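## Task

Use three of the four letter blocks to form "TEN": each block entirely on the mat, the three lined up tightly in one straight line, the letters on their upper faces reading left to right and upright when viewed from the robot's base. The leftover block must end up somewhere off the mat. The arrangement must hold by itself without the robot supporting it; finally release everything and pull the gripper away.

## Robot and tools

Robot: a single 7-joint Kinova Gen3 arm carrying a Robotiq 2F-85 parallel gripper. There is only one arm, so each command row covers the whole robot. Joint columns, in order: joint_1 waist (-6.283 to 6.283), joint_2 shoulder (-2.250 to 2.250), joint_3 upper arm roll (-6.283 to 6.283), joint_4 elbow (-2.580 to 2.580), joint_5 forearm roll (-6.283 to 6.283), joint_6 wrist pitch (-2.100 to 2.100), joint_7 wrist roll (-6.283 to 6.283). Real ends may differ from these by up to 0.013 rad either way.

Scene frame: origin on the tabletop right under the arm base, +z up, +x forward, +y to the left when facing along +x. The base may sit slightly tilted. Words on the blocks are read from the base's viewpoint, so left-to-right runs toward -y when looking out along +x.

execute_actions takes "actions": a list holding zero or one item, plus an optional "pictures" flag (true/false).
- Empty list: no motion, just returns the current state.
- Motion: {"rows": [...], "steps": n} with 1 to 15 rows and n up to 15 (default 15). One control step is 1/30 s. Row k is sent on step k; if there are fewer rows than steps the last row repeats.
- Wait: {"steps": n} with no rows, n up to 300; it returns once n steps have passed since the previous result, counting your reply time.
Each row is exactly 10 numbers: seven absolute joint target angles in radians (same convention as the Joint positions line), then gripper position, gripper force_limit, gripper speed, each in [-1, 1]. These are goal values, not offsets. A row is rejected outright if a joint target exceeds its range by more than 0.013 rad and lies farther out than that joint's current angle; a rejected call moves nothing. Targets past a real end are clipped, and a "joint sent to its limit" line may report it (possibly for an earlier motion); its absence does not guarantee room.

Gripper numbers: position +1 is fully open (85 mm); the pads touch near -0.8; -1 keeps closing until blocked. force_limit sets pad pressure: roughly 20 N at -1, 128 N at 0, 235 N at +1 on a 40 mm object; faster closing adds a few newtons. speed sets gap rate: about 20 mm/s at -1, 85 at 0, 150 at +1. Force and speed changes only apply once you send a position differing by at least 0.01. Closing pushes the fingertips about 13 mm farther from the wrist, so keep that clearance above the table.

Motion limits: each joint target is kept within a fixed lead of its measured angle (0.304 rad for joints 1-4, 0.266 for joints 5-7), and if targets would move the gripper over 70 mm from where it is, all are scaled back. Joints share a speed/acceleration profile and finish together; big moves may still be underway when a result arrives. Between calls the arm keeps heading to your last row until it stalls.

Result lines: Joint positions and Joint velocities (rad, rad/s, column order); joint torques (offset and noisy, useful for spotting contact); object_status for the gripper: 0 moving, 1 blocked while opening, 2 blocked while closing (a grasp), 3 reached target or pads fully met (small things may still be held); position_measured in counts, nonlinear: 3 open, ~78 = 60 mm, ~130 = 40 mm, ~180 = 20 mm, ~230 pads closed. To grasp, command -1, hold it, and confirm status 2. After a grasp at force_limit -1, status stays 2 even if the object slips out. HELD marks steps where your row was not fully sent; "joint command not followed" means a clearance check changed targets. MOTOR HOT warns from 60 °C; at 75 °C an OVER-TEMPERATURE FAULT lets the arm sag. A TORQUE FAULT (contact torque reaching 48 N m on joints 1-4 or 30.2 N m on 5-7, load included) freezes the arm for 10 s and drops the rest of the call.

Cameras: cam_low (fixed, 504x504, calibration with K, distortion and world-to-camera transform given) and cam_wrist (504x504 on the wrist, pose not given). zoom_image takes camera ("cam_low" or "cam_wrist") and region [x0, y0, x1, y1] in pixels of that camera's last image, at most 504 by 504, for a sharper crop. read_manual returns only licence text and moves nothing. finished_scene takes scene (1 or 2), grades it and moves on; it cannot be undone.

Cautions: brief external tugs or pushes can happen. Never push or drop anything off the table. Avoid slamming into the table or blocks, hard shoves and dropping held blocks. Before finishing, open the gripper and lift clear so nothing relies on the robot.

Each tool is called as name(argument=value, ...), one argument or row to a line, values as JSON.

## Session

execute_actions(
  actions=[],
)

Scene clock: 0.00 s of 7600.00 s.
position_measured=3 object_status=3
Joint positions: [ 1.384  2.162 -0.065  0.235  2.245 -1.319  2.17 ]
Joint velocities: [ 0.    -0.001  0.     0.001 -0.    -0.     0.001]
Joint torques (N m, as the joint torque sensors report them, + toward a larger angle): no reading

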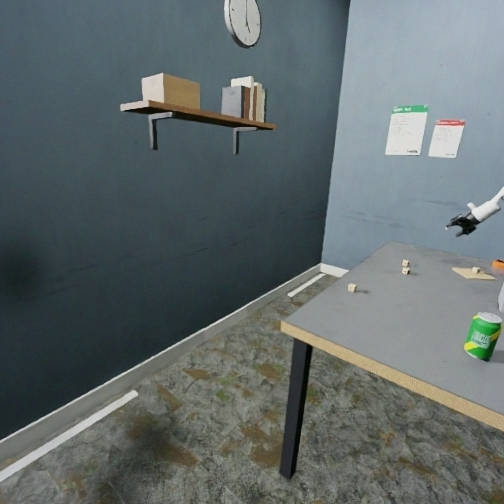

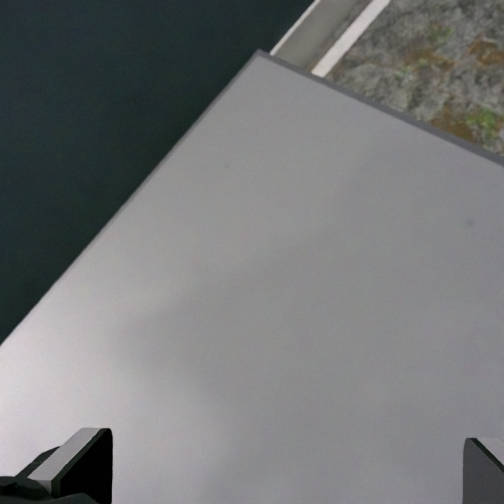

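execute_actions(
  actions=[
    {"rows":[[0.16,0.4,0,1.2,3.1416,-1.54,3.1416,0.5,-0.8,0]]},
  ],
  pictures=false,
)

execute_actions(
  actions=[
    {"steps":90},
  ],
)

Scene clock: 5.97 s of 7600.00 s.
position_measured=66 object_status=0
Joint positions: [ 1.045  1.82  -0.017  0.569  2.536 -1.479  2.461]
Joint velocities: [-0.863 -0.869  0.06   0.863  0.756 -0.211  0.757]
Joint torques (N m, as the joint torque sensors report them, + toward a larger angle): [ 10.8  -23.1    1.56  -8.69  -0.27  -0.39   0.27]
Steps of this call (steps 1 to 90: nothing new was sent; then 2.47 s passed at rest; steps 91 to 105: all 15 steps of this action). Readings (joint positions | what the end effector reports):
91: [1.383 2.160 -0.065 0.237 2.246 -1.319 2.171] | position_measured=3 object_status=0
92: [1.377 2.154 -0.063 0.243 2.251 -1.322 2.175] | position_measured=4 object_status=0
94: [1.347 2.124 -0.057 0.271 2.274 -1.341 2.199] | position_measured=15 object_status=0
98: [1.242 2.018 -0.038 0.373 2.363 -1.407 2.289] | position_measured=44 object_status=0
105: the state above

Scene clock: 8.97 s of 7600.00 s.
position_measured=66 object_status=3
Joint positions: [ 0.16   0.4   -0.     1.2    3.142 -1.54   3.142]
Joint velocities: [ 0.001 -0.003 -0.    -0.    -0.    -0.    -0.002]
Joint torques (N m, as the joint torque sensors report them, + toward a larger angle): [ 11.99 -10.86   6.96  -7.65   2.29  -0.04  -0.08]
Steps of this call (steps 1 to 75: the robot went on to your last target; steps 76 to 90: nothing new was sent). Readings (joint positions | what the end effector reports):
1: [1.016 1.791 -0.015 0.598 2.562 -1.486 2.487] | position_measured=66 object_status=0
2: [0.987 1.762 -0.014 0.627 2.587 -1.492 2.512] | position_measured=66 object_status=0
4: [0.929 1.704 -0.011 0.685 2.638 -1.502 2.563] | position_measured=66 object_status=0
8: [0.812 1.586 -0.007 0.802 2.741 -1.516 2.666] | position_measured=66 object_status=3
90: the state above
The arm was judged still, so your last target was given up. Only a new action makes it travel on or press farther. Fingers that are still opening or closing keep moving.

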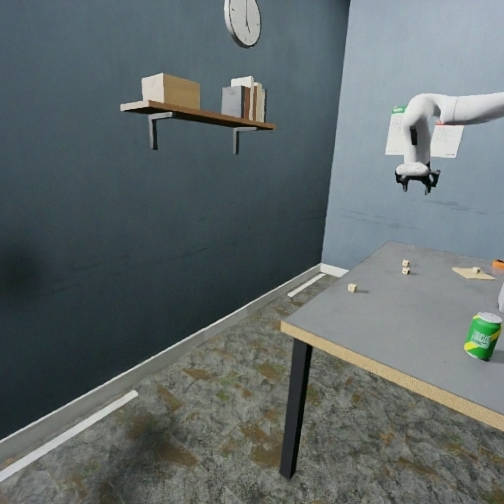

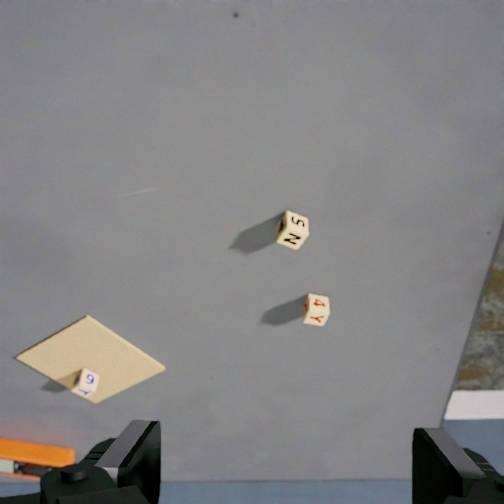

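zoom_image(
  camera="cam_wrist",
  region=[10, 300, 170, 420],
)

zoom_image(
  camera="cam_wrist",
  region=[240, 200, 370, 330],
)

zoom_image(
  camera="cam_low",
  region=[335, 250, 425, 300],
)

Region (10, 300, 170, 420) of cam_wrist's 504x504 image, scaled by 3.150; it fills the top 378 rows of this view, and the rest is white.

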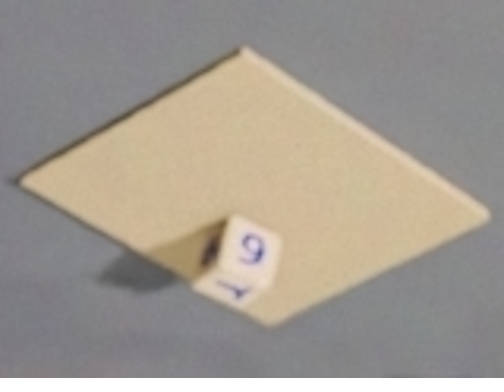

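Region (240, 200, 370, 330) of cam_wrist's 504x504 image, scaled by 3.877.

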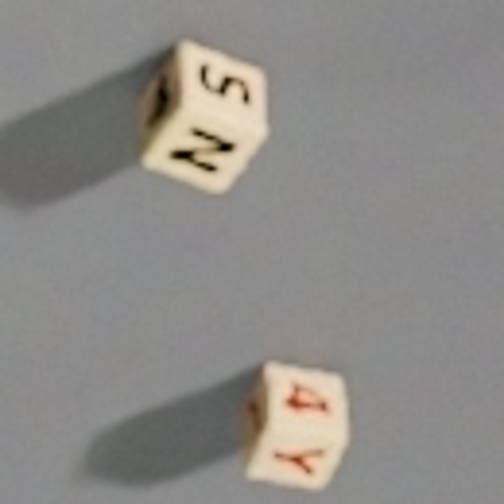

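Region (335, 250, 425, 300) of cam_low's 504x504 image, scaled by 5.600, with more detail than that image has.

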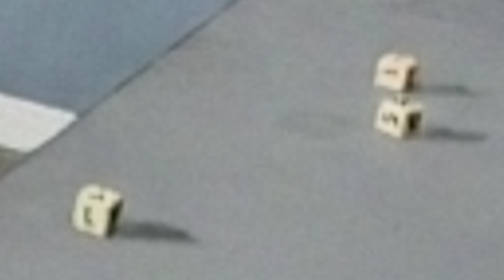

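execute_actions(
  actions=[
    {"rows":[[0.084,0.834,0,1.012,2.352,-1.348,3.396,0.5,-0.8,0]]},
  ],
  pictures=false,
)

execute_actions(
  actions=[
    {"steps":35},
  ],
)

Scene clock: 24.70 s of 7600.00 s.
position_measured=66 object_status=3
Joint positions: [ 0.105  0.704  0.001  1.061  2.845 -1.399  3.329]
Joint velocities: [-0.104  0.695  0.001 -0.26  -1.092  0.273  0.36 ]
Joint torques (N m, as the joint torque sensors report them, + toward a larger angle): [ 14.84 -15.55   6.28  -7.66   1.6   -0.5    0.01]
Steps of this call (steps 1 to 90: nothing new was sent; then 12.23 s passed at rest; steps 91 to 105: all 15 steps of this action). Readings (joint positions | what the end effector reports):
91: [0.160 0.401 0.000 1.199 3.141 -1.540 3.142] | position_measured=66 object_status=3
92: [0.158 0.408 0.001 1.195 3.137 -1.537 3.146] | position_measured=66 object_status=3
94: [0.151 0.437 0.002 1.178 3.115 -1.520 3.169] | position_measured=66 object_status=3
98: [0.131 0.533 0.000 1.127 3.031 -1.468 3.237] | position_measured=66 object_status=3
105: the state above

Scene clock: 25.87 s of 7600.00 s.
position_measured=66 object_status=3
Joint positions: [ 0.084  0.834 -0.     1.012  2.352 -1.348  3.396]
Joint velocities: [ 0.001 -0.001 -0.     0.002  0.    -0.     0.001]
Joint torques (N m, as the joint torque sensors report them, + toward a larger angle): [ 16.81 -16.12   5.54  -7.01   0.51  -0.4   -0.01]
Steps of this call (steps 1 to 30: the robot went on to your last target; steps 31 to 35: nothing new was sent). Readings (joint positions | what the end effector reports):
1: [0.101 0.726 0.001 1.053 2.806 -1.390 3.340] | position_measured=66 object_status=3
2: [0.098 0.746 0.001 1.046 2.766 -1.382 3.351] | position_measured=66 object_status=3
4: [0.093 0.776 0.000 1.035 2.685 -1.370 3.367] | position_measured=66 object_status=3
8: [0.088 0.811 -0.000 1.021 2.522 -1.356 3.385] | position_measured=66 object_status=3
35: the state above
The arm was judged still, so your last target was given up. Only a new action makes it travel on or press farther. Fingers that are still opening or closing keep moving.

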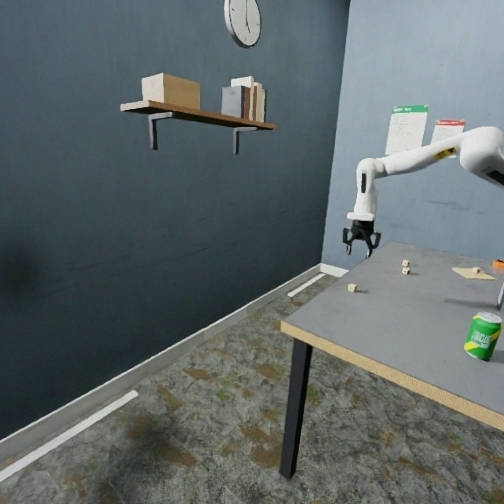

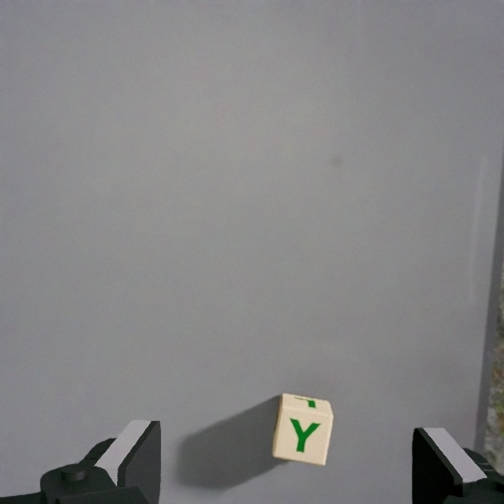

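zoom_image(
  camera="cam_wrist",
  region=[260, 380, 350, 470],
)

zoom_image(
  camera="cam_low",
  region=[342, 278, 366, 298],
)

Region (260, 380, 350, 470) of cam_wrist's 504x504 image, scaled by 5.600.

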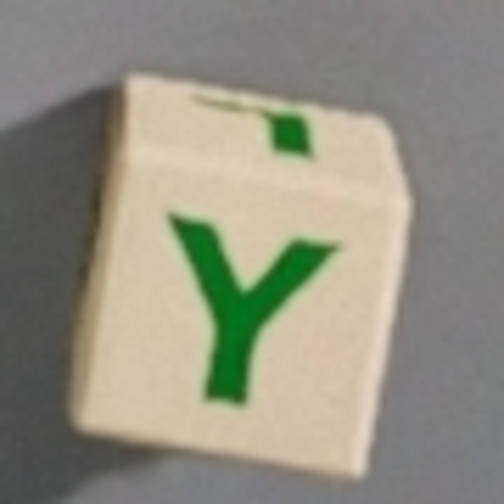

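Region (342, 278, 366, 298) of cam_low's 504x504 image, scaled by 21.000, with more detail than that image has.

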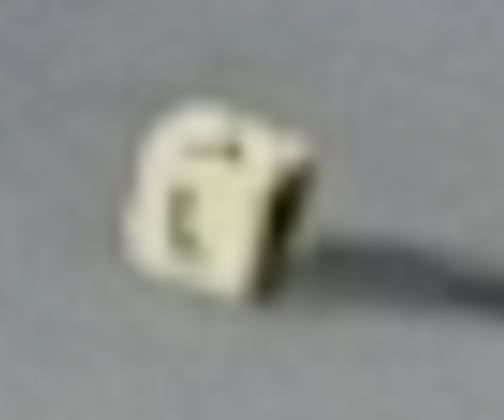

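execute_actions(
  actions=[
    {"rows":[[0.003,0.971,0,1.073,2.292,-1.1575,0.98,0.5,-0.8,0]]},
  ],
  pictures=false,
)

execute_actions(
  actions=[
    {"steps":60},
  ],
)

Scene clock: 33.00 s of 7600.00 s.
position_measured=66 object_status=3
Joint positions: [ 0.008  0.962 -0.     1.07   2.296 -1.169  2.89 ]
Joint velocities: [-0.039  0.064  0.001  0.026 -0.029  0.085 -1.216]
Joint torques (N m, as the joint torque sensors report them, + toward a larger angle): [ 17.69 -18.59   5.97  -6.71   0.44   0.06  -0.15]
Steps of this call (steps 1 to 90: nothing new was sent; then 3.63 s passed at rest; steps 91 to 105: all 15 steps of this action). Readings (joint positions | what the end effector reports):
91: [0.083 0.835 0.000 1.012 2.352 -1.347 3.394] | position_measured=66 object_status=3
92: [0.080 0.841 0.001 1.014 2.349 -1.340 3.385] | position_measured=66 object_status=3
94: [0.063 0.867 0.001 1.024 2.338 -1.304 3.334] | position_measured=66 object_status=3
98: [0.030 0.926 -0.001 1.053 2.312 -1.221 3.175] | position_measured=66 object_status=3
105: the state above

Scene clock: 35.00 s of 7600.00 s.
position_measured=66 object_status=3
Joint positions: [ 0.003  0.971 -0.     1.073  2.292 -1.157  0.98 ]
Joint velocities: [-0.001 -0.001  0.    -0.     0.     0.    -0.001]
Joint torques (N m, as the joint torque sensors report them, + toward a larger angle): [ 17.48 -17.44   5.84  -6.28   0.46  -0.25  -0.06]
Steps of this call (steps 1 to 60: the robot went on to your last target). Readings (joint positions | what the end effector reports):
1: [0.007 0.964 -0.000 1.071 2.295 -1.166 2.850] | position_measured=66 object_status=3
2: [0.006 0.966 -0.000 1.071 2.294 -1.164 2.809] | position_measured=66 object_status=3
4: [0.005 0.968 -0.000 1.072 2.293 -1.162 2.728] | position_measured=66 object_status=3
8: [0.004 0.970 -0.000 1.073 2.292 -1.159 2.565] | position_measured=66 object_status=3
60: the state above

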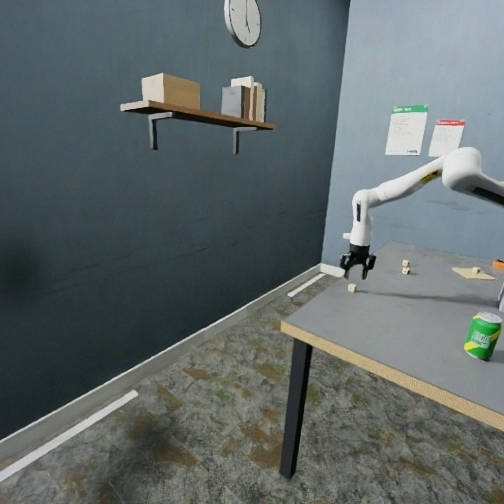

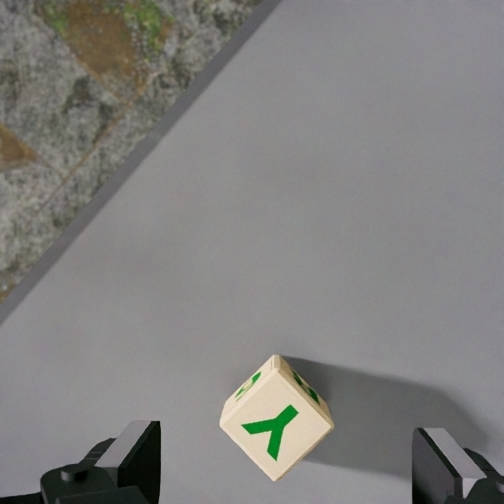

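zoom_image(
  camera="cam_wrist",
  region=[215, 345, 340, 435],
)

Region (215, 345, 340, 435) of cam_wrist's 504x504 image, scaled by 4.032; it fills the top 363 rows of this view, and the rest is white.

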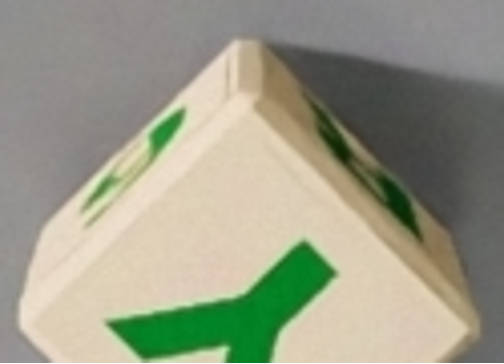

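execute_actions(
  actions=[
    {"rows":[[0.003,0.971,0,1.073,2.292,-1.1575,-1.38,0.5,-0.8,0]]},
  ],
  pictures=false,
)

execute_actions(
  actions=[
    {"steps":7},
  ],
)

execute_actions(
  actions=[
    {"steps":48},
  ],
)

Scene clock: 41.13 s of 7600.00 s.
position_measured=66 object_status=3
Joint positions: [ 0.003  0.971  0.     1.073  2.292 -1.157  0.474]
Joint velocities: [-0.    -0.001  0.     0.001 -0.    -0.    -1.214]
Joint torques (N m, as the joint torque sensors report them, + toward a larger angle): [ 17.92 -17.47   5.89  -6.13   0.42  -0.21  -0.06]
Steps of this call (steps 1 to 15: the robot went on to your last target; steps 16 to 90: nothing new was sent; then 2.63 s passed at rest; steps 91 to 105: all 15 steps of this action). Readings (joint positions | what the end effector reports):
91: [0.003 0.971 -0.000 1.073 2.292 -1.157 0.978] | position_measured=66 object_status=3
92: [0.003 0.971 -0.000 1.073 2.292 -1.157 0.969] | position_measured=66 object_status=3
94: [0.003 0.971 -0.000 1.073 2.292 -1.157 0.918] | position_measured=66 object_status=3
98: [0.003 0.971 0.000 1.073 2.292 -1.157 0.759] | position_measured=66 object_status=3
105: the state above

Scene clock: 41.37 s of 7600.00 s.
position_measured=66 object_status=3
Joint positions: [ 0.003  0.971  0.     1.073  2.292 -1.157  0.19 ]
Joint velocities: [ 0.001  0.001 -0.    -0.001 -0.     0.    -1.216]
Joint torques (N m, as the joint torque sensors report them, + toward a larger angle): [ 17.6  -17.35   5.87  -6.35   0.59  -0.29  -0.27]
Steps of this call (steps 1 to 7: the robot went on to your last target). Readings (joint positions | what the end effector reports):
1: [0.003 0.971 0.000 1.073 2.292 -1.157 0.434] | position_measured=66 object_status=3
2: [0.003 0.971 0.000 1.073 2.292 -1.157 0.393] | position_measured=66 object_status=3
4: [0.003 0.971 0.000 1.073 2.292 -1.157 0.312] | position_measured=66 object_status=3
7: the state above

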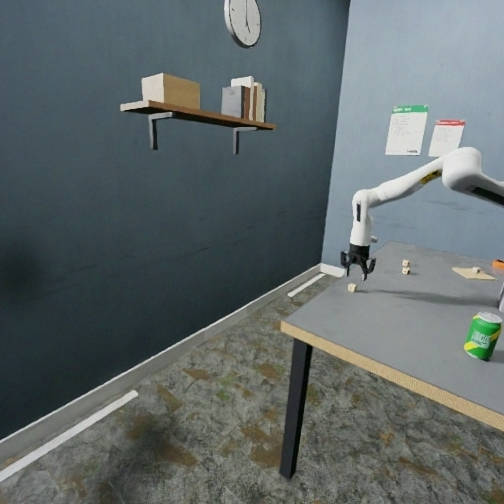

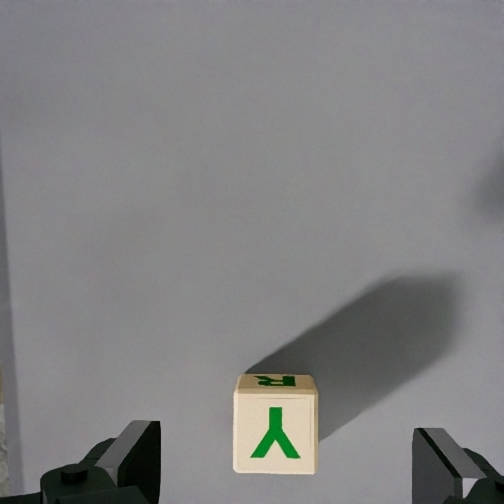

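Scene clock: 42.97 s of 7600.00 s.
position_measured=66 object_status=3
Joint positions: [ 0.003  0.971  0.     1.073  2.292 -1.157 -1.38 ]
Joint velocities: [-0.    -0.     0.     0.     0.001 -0.    -0.001]
Joint torques (N m, as the joint torque sensors report them, + toward a larger angle): [ 17.14 -17.11   6.    -6.17   0.35  -0.26   0.09]
Steps of this call (steps 1 to 48: the robot went on to your last target). Readings (joint positions | what the end effector reports):
1: [0.003 0.971 0.000 1.073 2.292 -1.157 0.149] | position_measured=66 object_status=3
2: [0.003 0.971 0.000 1.073 2.292 -1.157 0.108] | position_measured=66 object_status=3
4: [0.003 0.971 0.000 1.073 2.292 -1.157 0.027] | position_measured=66 object_status=3
8: [0.003 0.971 0.000 1.073 2.292 -1.157 -0.136] | position_measured=66 object_status=3
48: the state above

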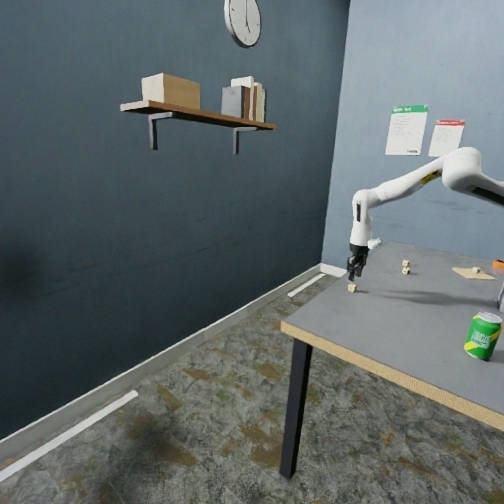

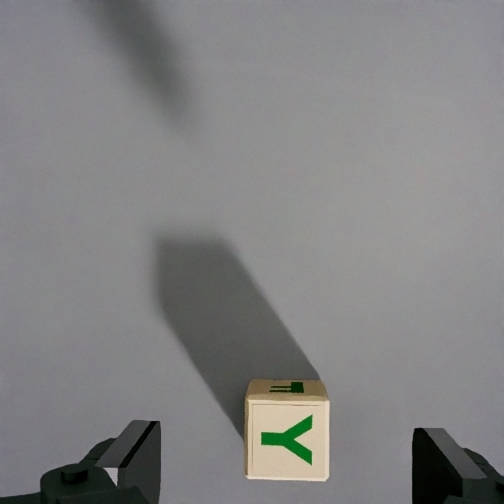

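execute_actions(
  actions=[
    {"rows":[[0.42,1.12,0,1.1,2.45,-1.3,-1.1,0.5,-0.8,0]]},
  ],
  pictures=false,
)

execute_actions(
  actions=[
    {"steps":10},
  ],
  pictures=false,
)

execute_actions(
  actions=[
    {"rows":[[0.655,1.596,0,0.8885,2.449,-1.207,-0.9,0.5,-0.8,0]]},
  ],
  pictures=false,
)

execute_actions(
  actions=[
    {"steps":35},
  ],
)

Scene clock: 50.13 s of 7600.00 s.
position_measured=66 object_status=3
Joint positions: [ 0.277  1.073 -0.001  1.091  2.399 -1.255 -1.189]
Joint velocities: [ 0.667  0.217  0.005  0.041  0.232 -0.207  0.414]
Joint torques (N m, as the joint torque sensors report them, + toward a larger angle): [ 17.3  -16.39   5.92  -6.47   0.78  -0.52   0.03]
Steps of this call (steps 1 to 15: the robot went on to your last target; steps 16 to 90: nothing new was sent; then 3.67 s passed at rest; steps 91 to 105: all 15 steps of this action). Readings (joint positions | what the end effector reports):
91: [0.004 0.972 -0.000 1.073 2.292 -1.158 -1.379] | position_measured=66 object_status=3
92: [0.010 0.974 -0.002 1.073 2.294 -1.161 -1.375] | position_measured=66 object_status=3
94: [0.039 0.988 -0.004 1.074 2.306 -1.173 -1.352] | position_measured=66 object_status=3
98: [0.123 1.023 -0.002 1.081 2.346 -1.207 -1.285] | position_measured=66 object_status=3
105: the state above

Scene clock: 50.47 s of 7600.00 s.
position_measured=66 object_status=3
Joint positions: [ 0.416  1.119  0.002  1.1    2.451 -1.3   -1.1  ]
Joint velocities: [ 0.028  0.007 -0.041 -0.005 -0.018 -0.009  0.004]
Joint torques (N m, as the joint torque sensors report them, + toward a larger angle): [ 16.21 -16.47   5.64  -7.29   0.46  -0.17   0.3 ]
Steps of this call (steps 1 to 10: the robot went on to your last target). Readings (joint positions | what the end effector reports):
1: [0.299 1.081 -0.001 1.092 2.407 -1.262 -1.175] | position_measured=66 object_status=3
2: [0.321 1.088 -0.001 1.093 2.415 -1.269 -1.161] | position_measured=66 object_status=3
4: [0.365 1.102 -0.000 1.096 2.431 -1.283 -1.134] | position_measured=66 object_status=3
8: [0.413 1.118 0.004 1.100 2.451 -1.299 -1.102] | position_measured=66 object_status=3
10: the state above

Scene clock: 50.97 s of 7600.00 s.
position_measured=66 object_status=3
Joint positions: [ 0.584  1.421 -0.     0.951  2.449 -1.234 -0.961]
Joint velocities: [ 0.303  0.742  0.001 -0.269  0.001  0.116  0.257]
Joint torques (N m, as the joint torque sensors report them, + toward a larger angle): [ 17.16 -18.21   5.24  -6.79   0.43   0.02   0.02]
Steps of this call (steps 1 to 15: all 15 steps of this action). Readings (joint positions | what the end effector reports):
1: [0.418 1.121 0.001 1.099 2.450 -1.299 -1.100] | position_measured=66 object_status=3
2: [0.423 1.127 -0.001 1.095 2.449 -1.298 -1.096] | position_measured=66 object_status=3
4: [0.446 1.156 -0.003 1.074 2.448 -1.288 -1.079] | position_measured=66 object_status=3
8: [0.508 1.249 -0.000 1.019 2.449 -1.264 -1.026] | position_measured=66 object_status=3
15: the state above

Scene clock: 52.13 s of 7600.00 s.
position_measured=66 object_status=3
Joint positions: [ 0.655  1.596  0.     0.888  2.449 -1.207 -0.9  ]
Joint velocities: [-0.    -0.     0.    -0.001 -0.002  0.    -0.   ]
Joint torques (N m, as the joint torque sensors report them, + toward a larger angle): [ 15.04 -19.6    4.63  -7.17   0.31  -0.29   0.12]
Steps of this call (steps 1 to 30: the robot went on to your last target; steps 31 to 35: nothing new was sent). Readings (joint positions | what the end effector reports):
1: [0.594 1.445 -0.000 0.942 2.449 -1.230 -0.952] | position_measured=66 object_status=3
2: [0.604 1.470 -0.000 0.933 2.449 -1.226 -0.943] | position_measured=66 object_status=3
4: [0.624 1.519 0.000 0.915 2.449 -1.219 -0.926] | position_measured=66 object_status=3
8: [0.650 1.585 0.002 0.894 2.450 -1.208 -0.903] | position_measured=66 object_status=3
35: the state above
The arm was judged still, so your last target was given up. Only a new action makes it travel on or press farther. Fingers that are still opening or closing keep moving.

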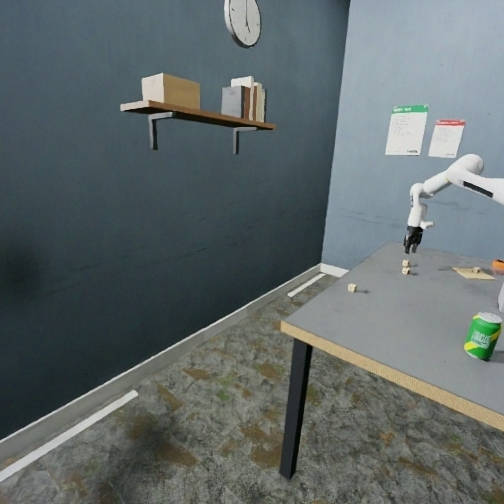

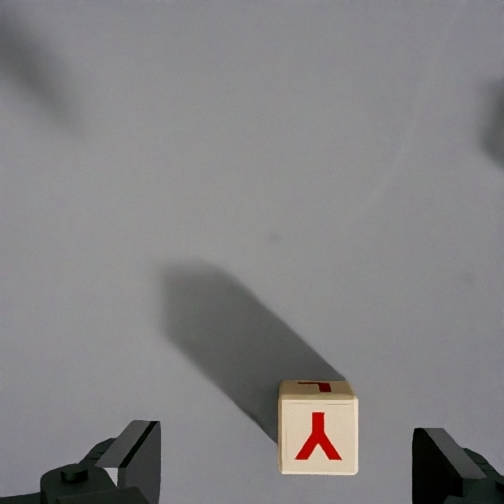

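L here. Spin to the other faces.

execute_actions(
  actions=[
    {"rows":[[0.655,1.596,0,0.8885,2.449,-1.207,2.24,0.5,-0.8,0]]},
  ],
  pictures=false,
)

execute_actions(
  actions=[
    {"steps":26},
  ],
)

execute_actions(
  actions=[
    {"steps":48},
  ],
)

Scene clock: 55.30 s of 7600.00 s.
position_measured=66 object_status=3
Joint positions: [ 0.655  1.596  0.     0.889  2.449 -1.207 -0.394]
Joint velocities: [-0.001 -0.     0.     0.    -0.001  0.     1.216]
Joint torques (N m, as the joint torque sensors report them, + toward a larger angle): [ 15.23 -20.01   4.74  -7.28   0.41  -0.25   0.05]
Steps of this call (steps 1 to 80: nothing new was sent; steps 81 to 95: all 15 steps of this action). Readings (joint positions | what the end effector reports):
81: [0.655 1.596 -0.000 0.888 2.449 -1.207 -0.898] | position_measured=66 object_status=3
82: [0.655 1.596 -0.000 0.889 2.449 -1.207 -0.889] | position_measured=66 object_status=3
84: [0.655 1.596 -0.000 0.889 2.449 -1.207 -0.838] | position_measured=66 object_status=3
88: [0.655 1.596 0.000 0.889 2.449 -1.207 -0.679] | position_measured=66 object_status=3
95: the state above

Scene clock: 56.17 s of 7600.00 s.
position_measured=66 object_status=3
Joint positions: [ 0.655  1.596  0.     0.888  2.449 -1.207  0.663]
Joint velocities: [ 0.    -0.001 -0.    -0.    -0.001 -0.     1.218]
Joint torques (N m, as the joint torque sensors report them, + toward a larger angle): [ 15.1  -20.2    4.78  -6.75   0.44  -0.31   0.04]
Steps of this call (steps 1 to 26: the robot went on to your last target). Readings (joint positions | what the end effector reports):
1: [0.655 1.596 0.000 0.889 2.449 -1.207 -0.354] | position_measured=66 object_status=3
2: [0.655 1.596 0.000 0.889 2.449 -1.207 -0.313] | position_measured=66 object_status=3
4: [0.655 1.596 0.000 0.889 2.449 -1.207 -0.232] | position_measured=66 object_status=3
8: [0.655 1.596 0.000 0.889 2.449 -1.207 -0.069] | position_measured=66 object_status=3
26: the state above

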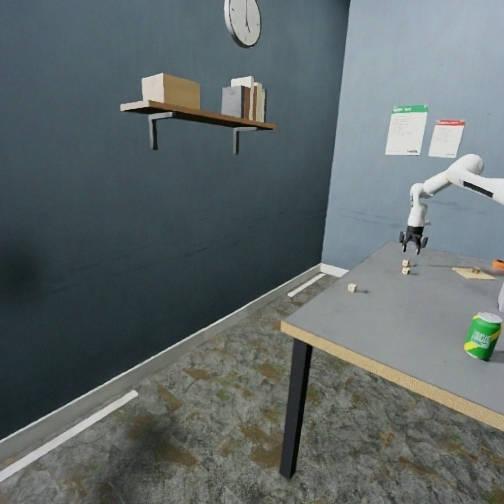

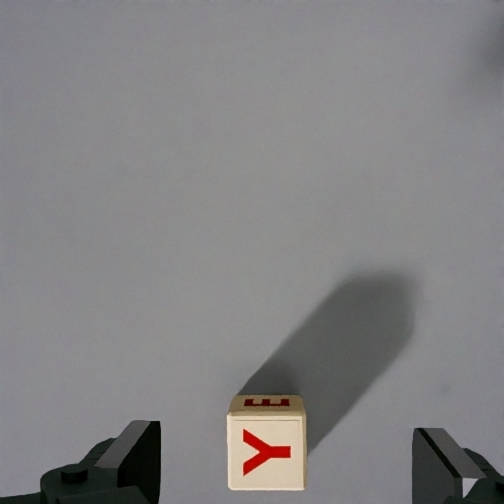

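Scene clock: 57.77 s of 7600.00 s.
position_measured=66 object_status=3
Joint positions: [ 0.655  1.596  0.     0.888  2.449 -1.207  2.24 ]
Joint velocities: [ 0.001 -0.001 -0.     0.001  0.002 -0.     0.001]
Joint torques (N m, as the joint torque sensors report them, + toward a larger angle): [ 15.31 -20.09   5.09  -7.18   0.39  -0.28   0.01]
Steps of this call (steps 1 to 48: the robot went on to your last target). Readings (joint positions | what the end effector reports):
1: [0.655 1.596 0.000 0.888 2.449 -1.207 0.703] | position_measured=66 object_status=3
2: [0.655 1.596 0.000 0.888 2.449 -1.207 0.744] | position_measured=66 object_status=3
4: [0.655 1.596 0.000 0.888 2.449 -1.207 0.825] | position_measured=66 object_status=3
8: [0.655 1.596 0.000 0.888 2.449 -1.207 0.988] | position_measured=66 object_status=3
48: the state above

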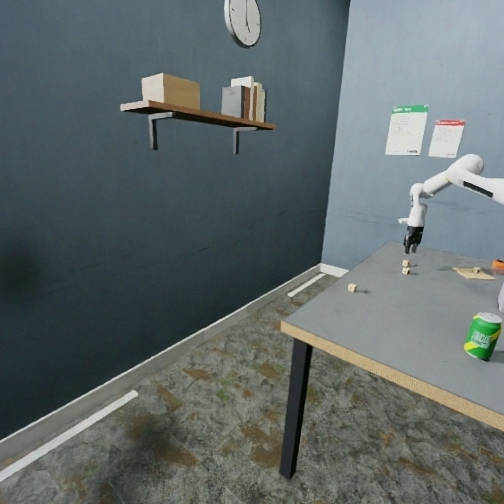

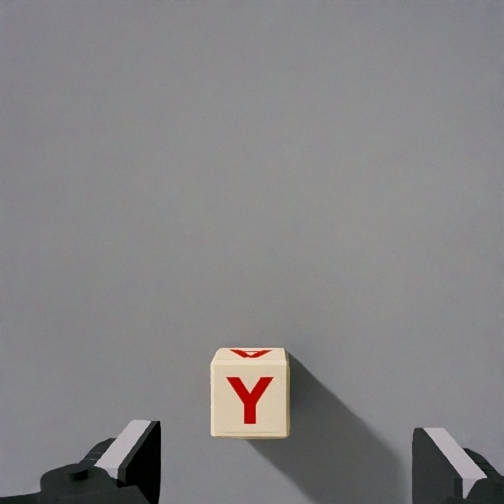

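execute_actions(
  actions=[
    {"rows":[[0.590,1.644,0,0.890,2.395,-1.145,2.244,0.5,-0.8,0]]},
  ],
)

execute_actions(
  actions=[
    {"rows":[[0.590,1.644,0,0.890,2.395,-1.145,2.244,-1,-0.8,0]]},
  ],
  pictures=false,
)

execute_actions(
  actions=[
    {"steps":10},
  ],
  pictures=false,
)

execute_actions(
  actions=[
    {"rows":[[0.600,1.637,0,0.890,2.403,-1.154,2.244,-1,-0.8,0]],"steps":6},
  ],
  pictures=false,
)

execute_actions(
  actions=[
    {"rows":[[0.600,1.637,0,0.890,2.403,-1.154,1.064,-1,-0.8,0]]},
  ],
  pictures=false,
)

execute_actions(
  actions=[
    {"steps":22},
  ],
  pictures=false,
)

execute_actions(
  actions=[
    {"rows":[[0.597,1.639,0,0.890,2.401,-1.152,1.064,-1,-0.8,0],[0.597,1.639,0,0.890,2.401,-1.152,1.064,-1,-0.8,0],[0.594,1.641,0,0.890,2.398,-1.149,1.064,-1,-0.8,0],[0.594,1.641,0,0.890,2.398,-1.149,1.064,-1,-0.8,0],[0.592,1.6425,0,0.890,2.396,-1.147,1.064,-1,-0.8,0],[0.592,1.6425,0,0.890,2.396,-1.147,1.064,-1,-0.8,0],[0.590,1.644,0,0.890,2.395,-1.145,1.064,-1,-0.8,0]],"steps":12},
  ],
  pictures=false,
)

execute_actions(
  actions=[
    {"rows":[[0.590,1.644,0,0.890,2.395,-1.145,1.064,0.5,-0.8,0]]},
  ],
)

execute_actions(
  actions=[
    {"rows":[[0.655,1.596,0,0.8885,2.449,-1.207,1.06,0.5,-0.8,0]]},
  ],
)

Scene clock: 79.20 s of 7600.00 s.
position_measured=66 object_status=3
Joint positions: [ 0.59   1.644 -0.     0.89   2.395 -1.145  2.244]
Joint velocities: [-0.005  0.002 -0.001  0.001 -0.     0.    -0.   ]
Joint torques (N m, as the joint torque sensors report them, + toward a larger angle): [ 15.8  -19.96   4.99  -6.97   0.5   -0.09   0.06]
Steps of this call (steps 1 to 15: the robot went on to your last target; steps 16 to 90: nothing new was sent; then 17.93 s passed at rest; steps 91 to 105: all 15 steps of this action). Readings (joint positions | what the end effector reports):
91: [0.654 1.597 0.000 0.888 2.448 -1.206 2.240] | position_measured=66 object_status=3
92: [0.648 1.601 0.002 0.888 2.445 -1.201 2.240] | position_measured=66 object_status=3
94: [0.620 1.621 0.003 0.887 2.423 -1.176 2.242] | position_measured=66 object_status=3
98: [0.593 1.643 -0.003 0.891 2.395 -1.146 2.244] | position_measured=66 object_status=3
105: the state above

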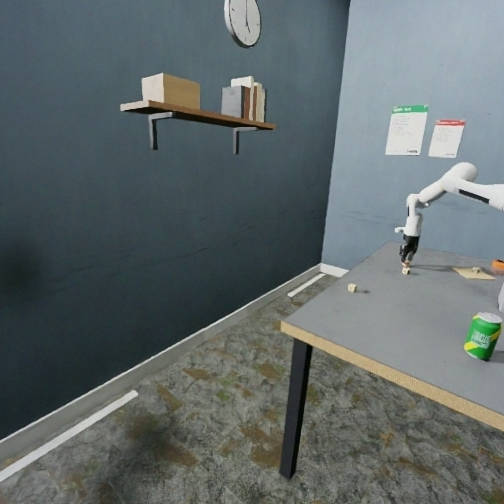

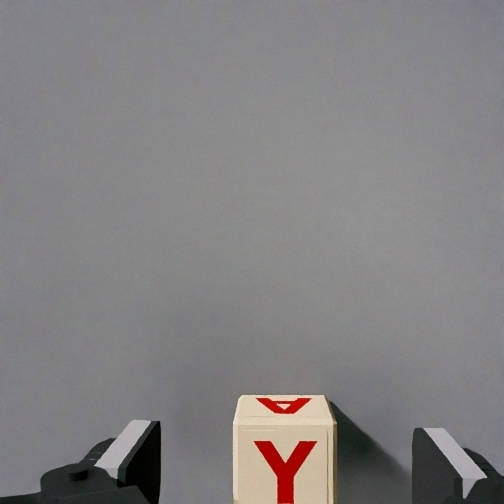

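Scene clock: 79.70 s of 7600.00 s.
position_measured=159 object_status=0
Joint positions: [ 0.59   1.644 -0.     0.89   2.395 -1.145  2.244]
Joint velocities: [ 0.    -0.     0.    -0.001  0.    -0.001 -0.001]
Joint torques (N m, as the joint torque sensors report them, + toward a larger angle): [ 15.89 -19.93   4.91  -7.16   0.19  -0.06  -0.13]
Steps of this call (steps 1 to 15: all 15 steps of this action). Readings (joint positions | what the end effector reports):
1: [0.590 1.644 -0.000 0.890 2.395 -1.145 2.244] | position_measured=66 object_status=0
2: [0.590 1.644 -0.000 0.890 2.395 -1.145 2.244] | position_measured=68 object_status=0
4: [0.590 1.644 -0.000 0.890 2.395 -1.145 2.244] | position_measured=78 object_status=0
8: [0.590 1.644 -0.000 0.890 2.395 -1.145 2.244] | position_measured=107 object_status=0
15: the state above

Scene clock: 80.03 s of 7600.00 s.
position_measured=169 object_status=2
Joint positions: [ 0.59   1.644  0.     0.89   2.395 -1.145  2.244]
Joint velocities: [-0. -0.  0.  0. -0. -0.  0.]
Joint torques (N m, as the joint torque sensors report them, + toward a larger angle): [ 15.68 -19.21   4.68  -6.72   0.47  -0.24   0.14]
Steps of this call (steps 1 to 10: the robot went on to your last target). Readings (joint positions | what the end effector reports):
1: [0.590 1.644 0.000 0.890 2.395 -1.145 2.244] | position_measured=167 object_status=0
2: [0.590 1.644 0.000 0.890 2.395 -1.145 2.244] | position_measured=169 object_status=0
4: [0.590 1.644 0.000 0.890 2.395 -1.145 2.244] | position_measured=169 object_status=0
8: [0.590 1.644 0.000 0.890 2.395 -1.145 2.244] | position_measured=169 object_status=2
10: the state above

Scene clock: 80.23 s of 7600.00 s.
position_measured=169 object_status=2
Joint positions: [ 0.599  1.637  0.     0.89   2.403 -1.154  2.244]
Joint velocities: [ 0.005 -0.002 -0.006  0.003  0.003 -0.007 -0.   ]
Joint torques (N m, as the joint torque sensors report them, + toward a larger angle): [ 15.47 -19.52   4.82  -7.05   0.37  -0.28   0.  ]
Steps of this call (steps 1 to 6: all 6 steps of this action). Readings (joint positions | what the end effector reports):
1: [0.592 1.643 -0.000 0.890 2.396 -1.146 2.244] | position_measured=169 object_status=2
2: [0.595 1.641 -0.001 0.891 2.398 -1.149 2.244] | position_measured=169 object_status=2
4: [0.599 1.638 0.000 0.890 2.402 -1.153 2.244] | position_measured=169 object_status=2
6: the state above

Scene clock: 80.73 s of 7600.00 s.
position_measured=169 object_status=2
Joint positions: [ 0.6    1.637  0.     0.89   2.403 -1.154  1.738]
Joint velocities: [ 0.    -0.001  0.     0.001 -0.002  0.    -1.216]
Joint torques (N m, as the joint torque sensors report them, + toward a larger angle): [ 15.55 -19.72   4.88  -7.11   0.35  -0.2   -0.24]
Steps of this call (steps 1 to 15: all 15 steps of this action). Readings (joint positions | what the end effector reports):
1: [0.600 1.637 0.000 0.890 2.403 -1.154 2.242] | position_measured=169 object_status=2
2: [0.600 1.637 0.000 0.890 2.403 -1.154 2.233] | position_measured=169 object_status=2
4: [0.600 1.637 -0.000 0.890 2.403 -1.154 2.182] | position_measured=169 object_status=2
8: [0.600 1.637 0.000 0.890 2.403 -1.154 2.023] | position_measured=169 object_status=2
15: the state above

Scene clock: 81.47 s of 7600.00 s.
position_measured=169 object_status=2
Joint positions: [ 0.6    1.637  0.     0.89   2.403 -1.154  1.064]
Joint velocities: [-0.     0.    -0.     0.002 -0.     0.    -0.001]
Joint torques (N m, as the joint torque sensors report them, + toward a larger angle): [ 15.15 -19.82   5.26  -6.56   0.62  -0.24   0.05]
Steps of this call (steps 1 to 22: the robot went on to your last target). Readings (joint positions | what the end effector reports):
1: [0.600 1.637 0.000 0.890 2.403 -1.154 1.698] | position_measured=169 object_status=2
2: [0.600 1.637 0.000 0.890 2.403 -1.154 1.657] | position_measured=169 object_status=2
4: [0.600 1.637 0.000 0.890 2.403 -1.154 1.576] | position_measured=169 object_status=2
8: [0.600 1.637 0.000 0.890 2.403 -1.154 1.413] | position_measured=169 object_status=2
22: the state above

Scene clock: 81.87 s of 7600.00 s.
position_measured=169 object_status=2
Joint positions: [ 0.59   1.644  0.     0.89   2.395 -1.145  1.064]
Joint velocities: [-0.002 -0.001  0.001 -0.003 -0.002  0.001 -0.   ]
Joint torques (N m, as the joint torque sensors report them, + toward a larger angle): [ 15.11 -19.41   4.51  -6.57   0.55  -0.35   0.15]
Steps of this call (steps 1 to 12: all 12 steps of this action). Readings (joint positions | what the end effector reports):
1: [0.599 1.637 0.000 0.890 2.403 -1.154 1.064] | position_measured=169 object_status=2
2: [0.598 1.638 0.000 0.890 2.402 -1.153 1.064] | position_measured=169 object_status=2
4: [0.596 1.640 0.000 0.890 2.400 -1.151 1.064] | position_measured=169 object_status=2
8: [0.591 1.643 -0.000 0.890 2.396 -1.146 1.064] | position_measured=169 object_status=2
12: the state above

Scene clock: 82.37 s of 7600.00 s.
position_measured=77 object_status=0
Joint positions: [ 0.59   1.644  0.     0.89   2.395 -1.145  1.064]
Joint velocities: [ 0.    -0.001  0.    -0.002  0.001 -0.     0.001]
Joint torques (N m, as the joint torque sensors report them, + toward a larger angle): [ 15.59 -19.68   5.15  -6.96   0.43  -0.14   0.1 ]
Steps of this call (steps 1 to 15: all 15 steps of this action). Readings (joint positions | what the end effector reports):
1: [0.590 1.644 0.000 0.890 2.395 -1.145 1.064] | position_measured=169 object_status=0
2: [0.590 1.644 0.000 0.890 2.395 -1.145 1.064] | position_measured=168 object_status=0
4: [0.590 1.644 -0.000 0.890 2.395 -1.145 1.064] | position_measured=158 object_status=0
8: [0.590 1.644 -0.000 0.890 2.395 -1.145 1.064] | position_measured=129 object_status=0
15: the state above

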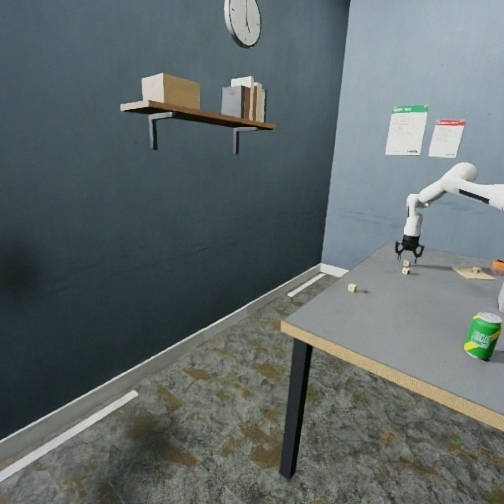

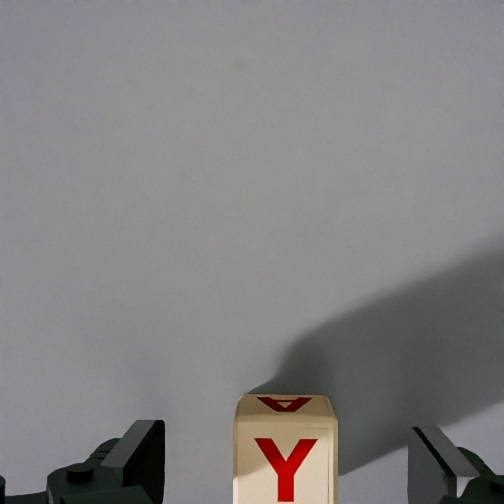

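Scene clock: 82.87 s of 7600.00 s.
position_measured=66 object_status=3
Joint positions: [ 0.655  1.596  0.     0.888  2.449 -1.207  1.06 ]
Joint velocities: [ 0.005 -0.002  0.001  0.     0.001  0.     0.002]
Joint torques (N m, as the joint torque sensors report them, + toward a larger angle): [ 14.84 -19.37   4.72  -7.22   0.58  -0.13   0.09]
Steps of this call (steps 1 to 15: all 15 steps of this action). Readings (joint positions | what the end effector reports):
1: [0.591 1.643 -0.000 0.890 2.396 -1.146 1.064] | position_measured=72 object_status=0
2: [0.598 1.639 -0.002 0.891 2.399 -1.151 1.064] | position_measured=69 object_status=0
4: [0.625 1.619 -0.003 0.891 2.420 -1.176 1.062] | position_measured=67 object_status=0
8: [0.652 1.597 0.003 0.887 2.449 -1.206 1.060] | position_measured=66 object_status=0
15: the state above

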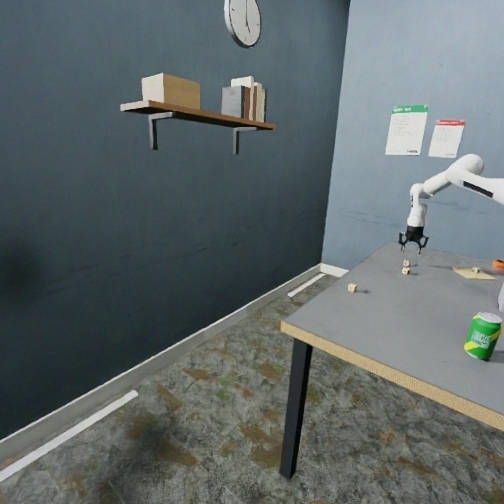

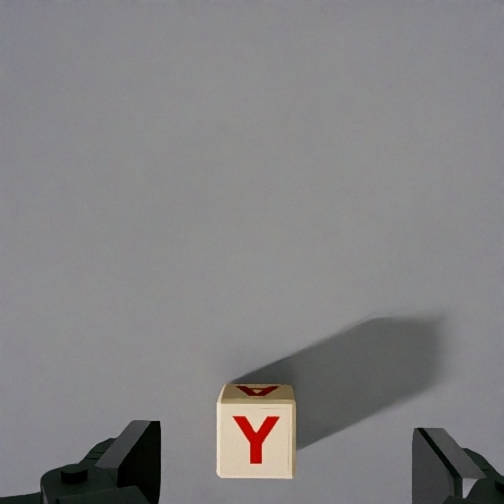

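execute_actions(
  actions=[
    {"rows":[[0.75,1.4,0,0.95,1.32,-1.12,0.84,0.5,-0.8,0]]},
  ],
  pictures=false,
)

execute_actions(
  actions=[
    {"steps":25},
  ],
  pictures=false,
)

execute_actions(
  actions=[
    {"rows":[[0.90,1.55,0,1.633,1.322,-1.118,0.839,0.5,-0.8,0]]},
  ],
)

execute_actions(
  actions=[
    {"steps":25},
  ],
)

Scene clock: 94.77 s of 7600.00 s.
position_measured=66 object_status=3
Joint positions: [ 0.738  1.424  0.     0.942  2.012 -1.13   0.866]
Joint velocities: [ 0.072 -0.153 -0.002  0.047 -1.214  0.068 -0.173]
Joint torques (N m, as the joint torque sensors report them, + toward a larger angle): [ 15.55 -18.59   4.1   -7.95  -0.94   0.05   0.12]
Steps of this call (steps 1 to 15: the robot went on to your last target; steps 16 to 90: nothing new was sent; then 8.40 s passed at rest; steps 91 to 105: all 15 steps of this action). Readings (joint positions | what the end effector reports):
91: [0.656 1.595 -0.000 0.889 2.448 -1.207 1.059] | position_measured=66 object_status=3
92: [0.659 1.589 -0.000 0.892 2.442 -1.204 1.053] | position_measured=66 object_status=3
94: [0.673 1.561 -0.001 0.903 2.407 -1.193 1.024] | position_measured=66 object_status=3
98: [0.706 1.492 0.000 0.922 2.283 -1.161 0.944] | position_measured=66 object_status=3
105: the state above

Scene clock: 95.60 s of 7600.00 s.
position_measured=66 object_status=3
Joint positions: [ 0.75  1.4   0.    0.95  1.32 -1.12  0.84]
Joint velocities: [-0.     0.005 -0.    -0.001  0.    -0.     0.001]
Joint torques (N m, as the joint torque sensors report them, + toward a larger angle): [ 16.26 -20.7    3.17  -9.36  -1.77  -0.45   0.05]
Steps of this call (steps 1 to 25: the robot went on to your last target). Readings (joint positions | what the end effector reports):
1: [0.740 1.420 0.000 0.944 1.972 -1.128 0.861] | position_measured=66 object_status=3
2: [0.742 1.416 0.000 0.945 1.931 -1.127 0.856] | position_measured=66 object_status=3
4: [0.745 1.410 0.000 0.947 1.850 -1.124 0.850] | position_measured=66 object_status=3
8: [0.748 1.404 -0.000 0.949 1.687 -1.122 0.844] | position_measured=66 object_status=3
25: the state above

Scene clock: 96.10 s of 7600.00 s.
position_measured=66 object_status=3
Joint positions: [ 0.848  1.495  0.     1.227  1.321 -1.119  0.839]
Joint velocities: [ 0.152  0.157  0.003  0.757  0.004  0.004 -0.002]
Joint torques (N m, as the joint torque sensors report them, + toward a larger angle): [ 13.76 -20.54   3.9   -8.68  -1.62  -0.86   0.07]
Steps of this call (steps 1 to 15: all 15 steps of this action). Readings (joint positions | what the end effector reports):
1: [0.751 1.400 -0.000 0.951 1.320 -1.120 0.840] | position_measured=66 object_status=3
2: [0.754 1.402 -0.001 0.955 1.319 -1.121 0.840] | position_measured=66 object_status=3
4: [0.768 1.413 -0.003 0.981 1.319 -1.121 0.840] | position_measured=66 object_status=3
8: [0.803 1.449 -0.000 1.064 1.320 -1.120 0.840] | position_measured=66 object_status=3
15: the state above

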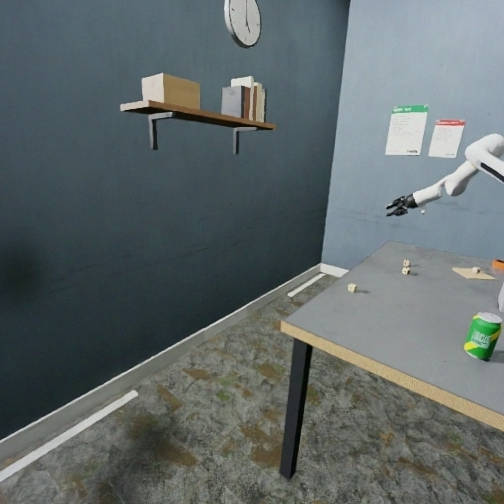

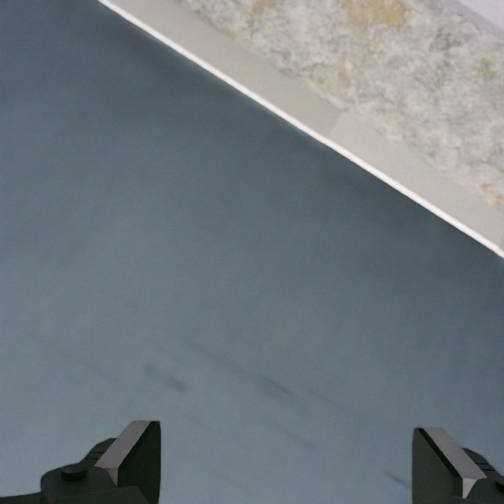

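Scene clock: 96.93 s of 7600.00 s.
position_measured=66 object_status=3
Joint positions: [ 0.9    1.55   0.     1.633  1.322 -1.118  0.839]
Joint velocities: [ 0.001 -0.003  0.    -0.001 -0.001  0.     0.001]
Joint torques (N m, as the joint torque sensors report them, + toward a larger angle): [ 11.08 -17.89   4.15  -6.56  -0.99  -1.51  -0.05]
Steps of this call (steps 1 to 25: the robot went on to your last target). Readings (joint positions | what the end effector reports):
1: [0.852 1.500 0.000 1.253 1.321 -1.118 0.839] | position_measured=66 object_status=3
2: [0.857 1.505 0.000 1.279 1.321 -1.118 0.839] | position_measured=66 object_status=3
4: [0.865 1.513 0.001 1.332 1.321 -1.118 0.839] | position_measured=66 object_status=3
8: [0.878 1.527 0.000 1.442 1.321 -1.118 0.839] | position_measured=66 object_status=3
25: the state above

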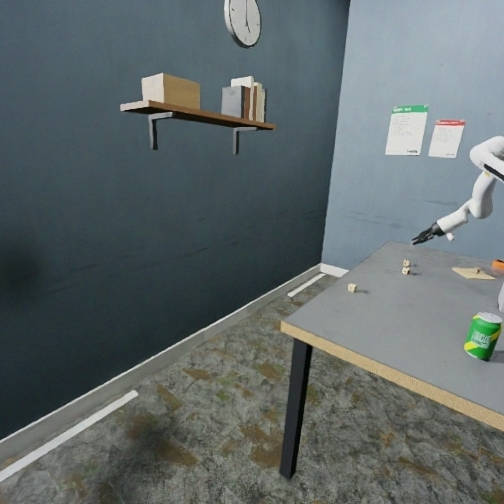

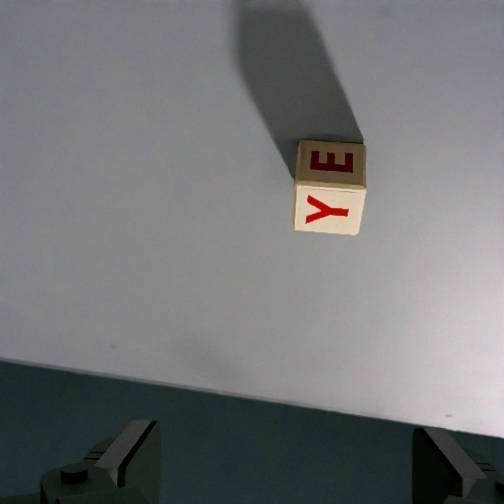

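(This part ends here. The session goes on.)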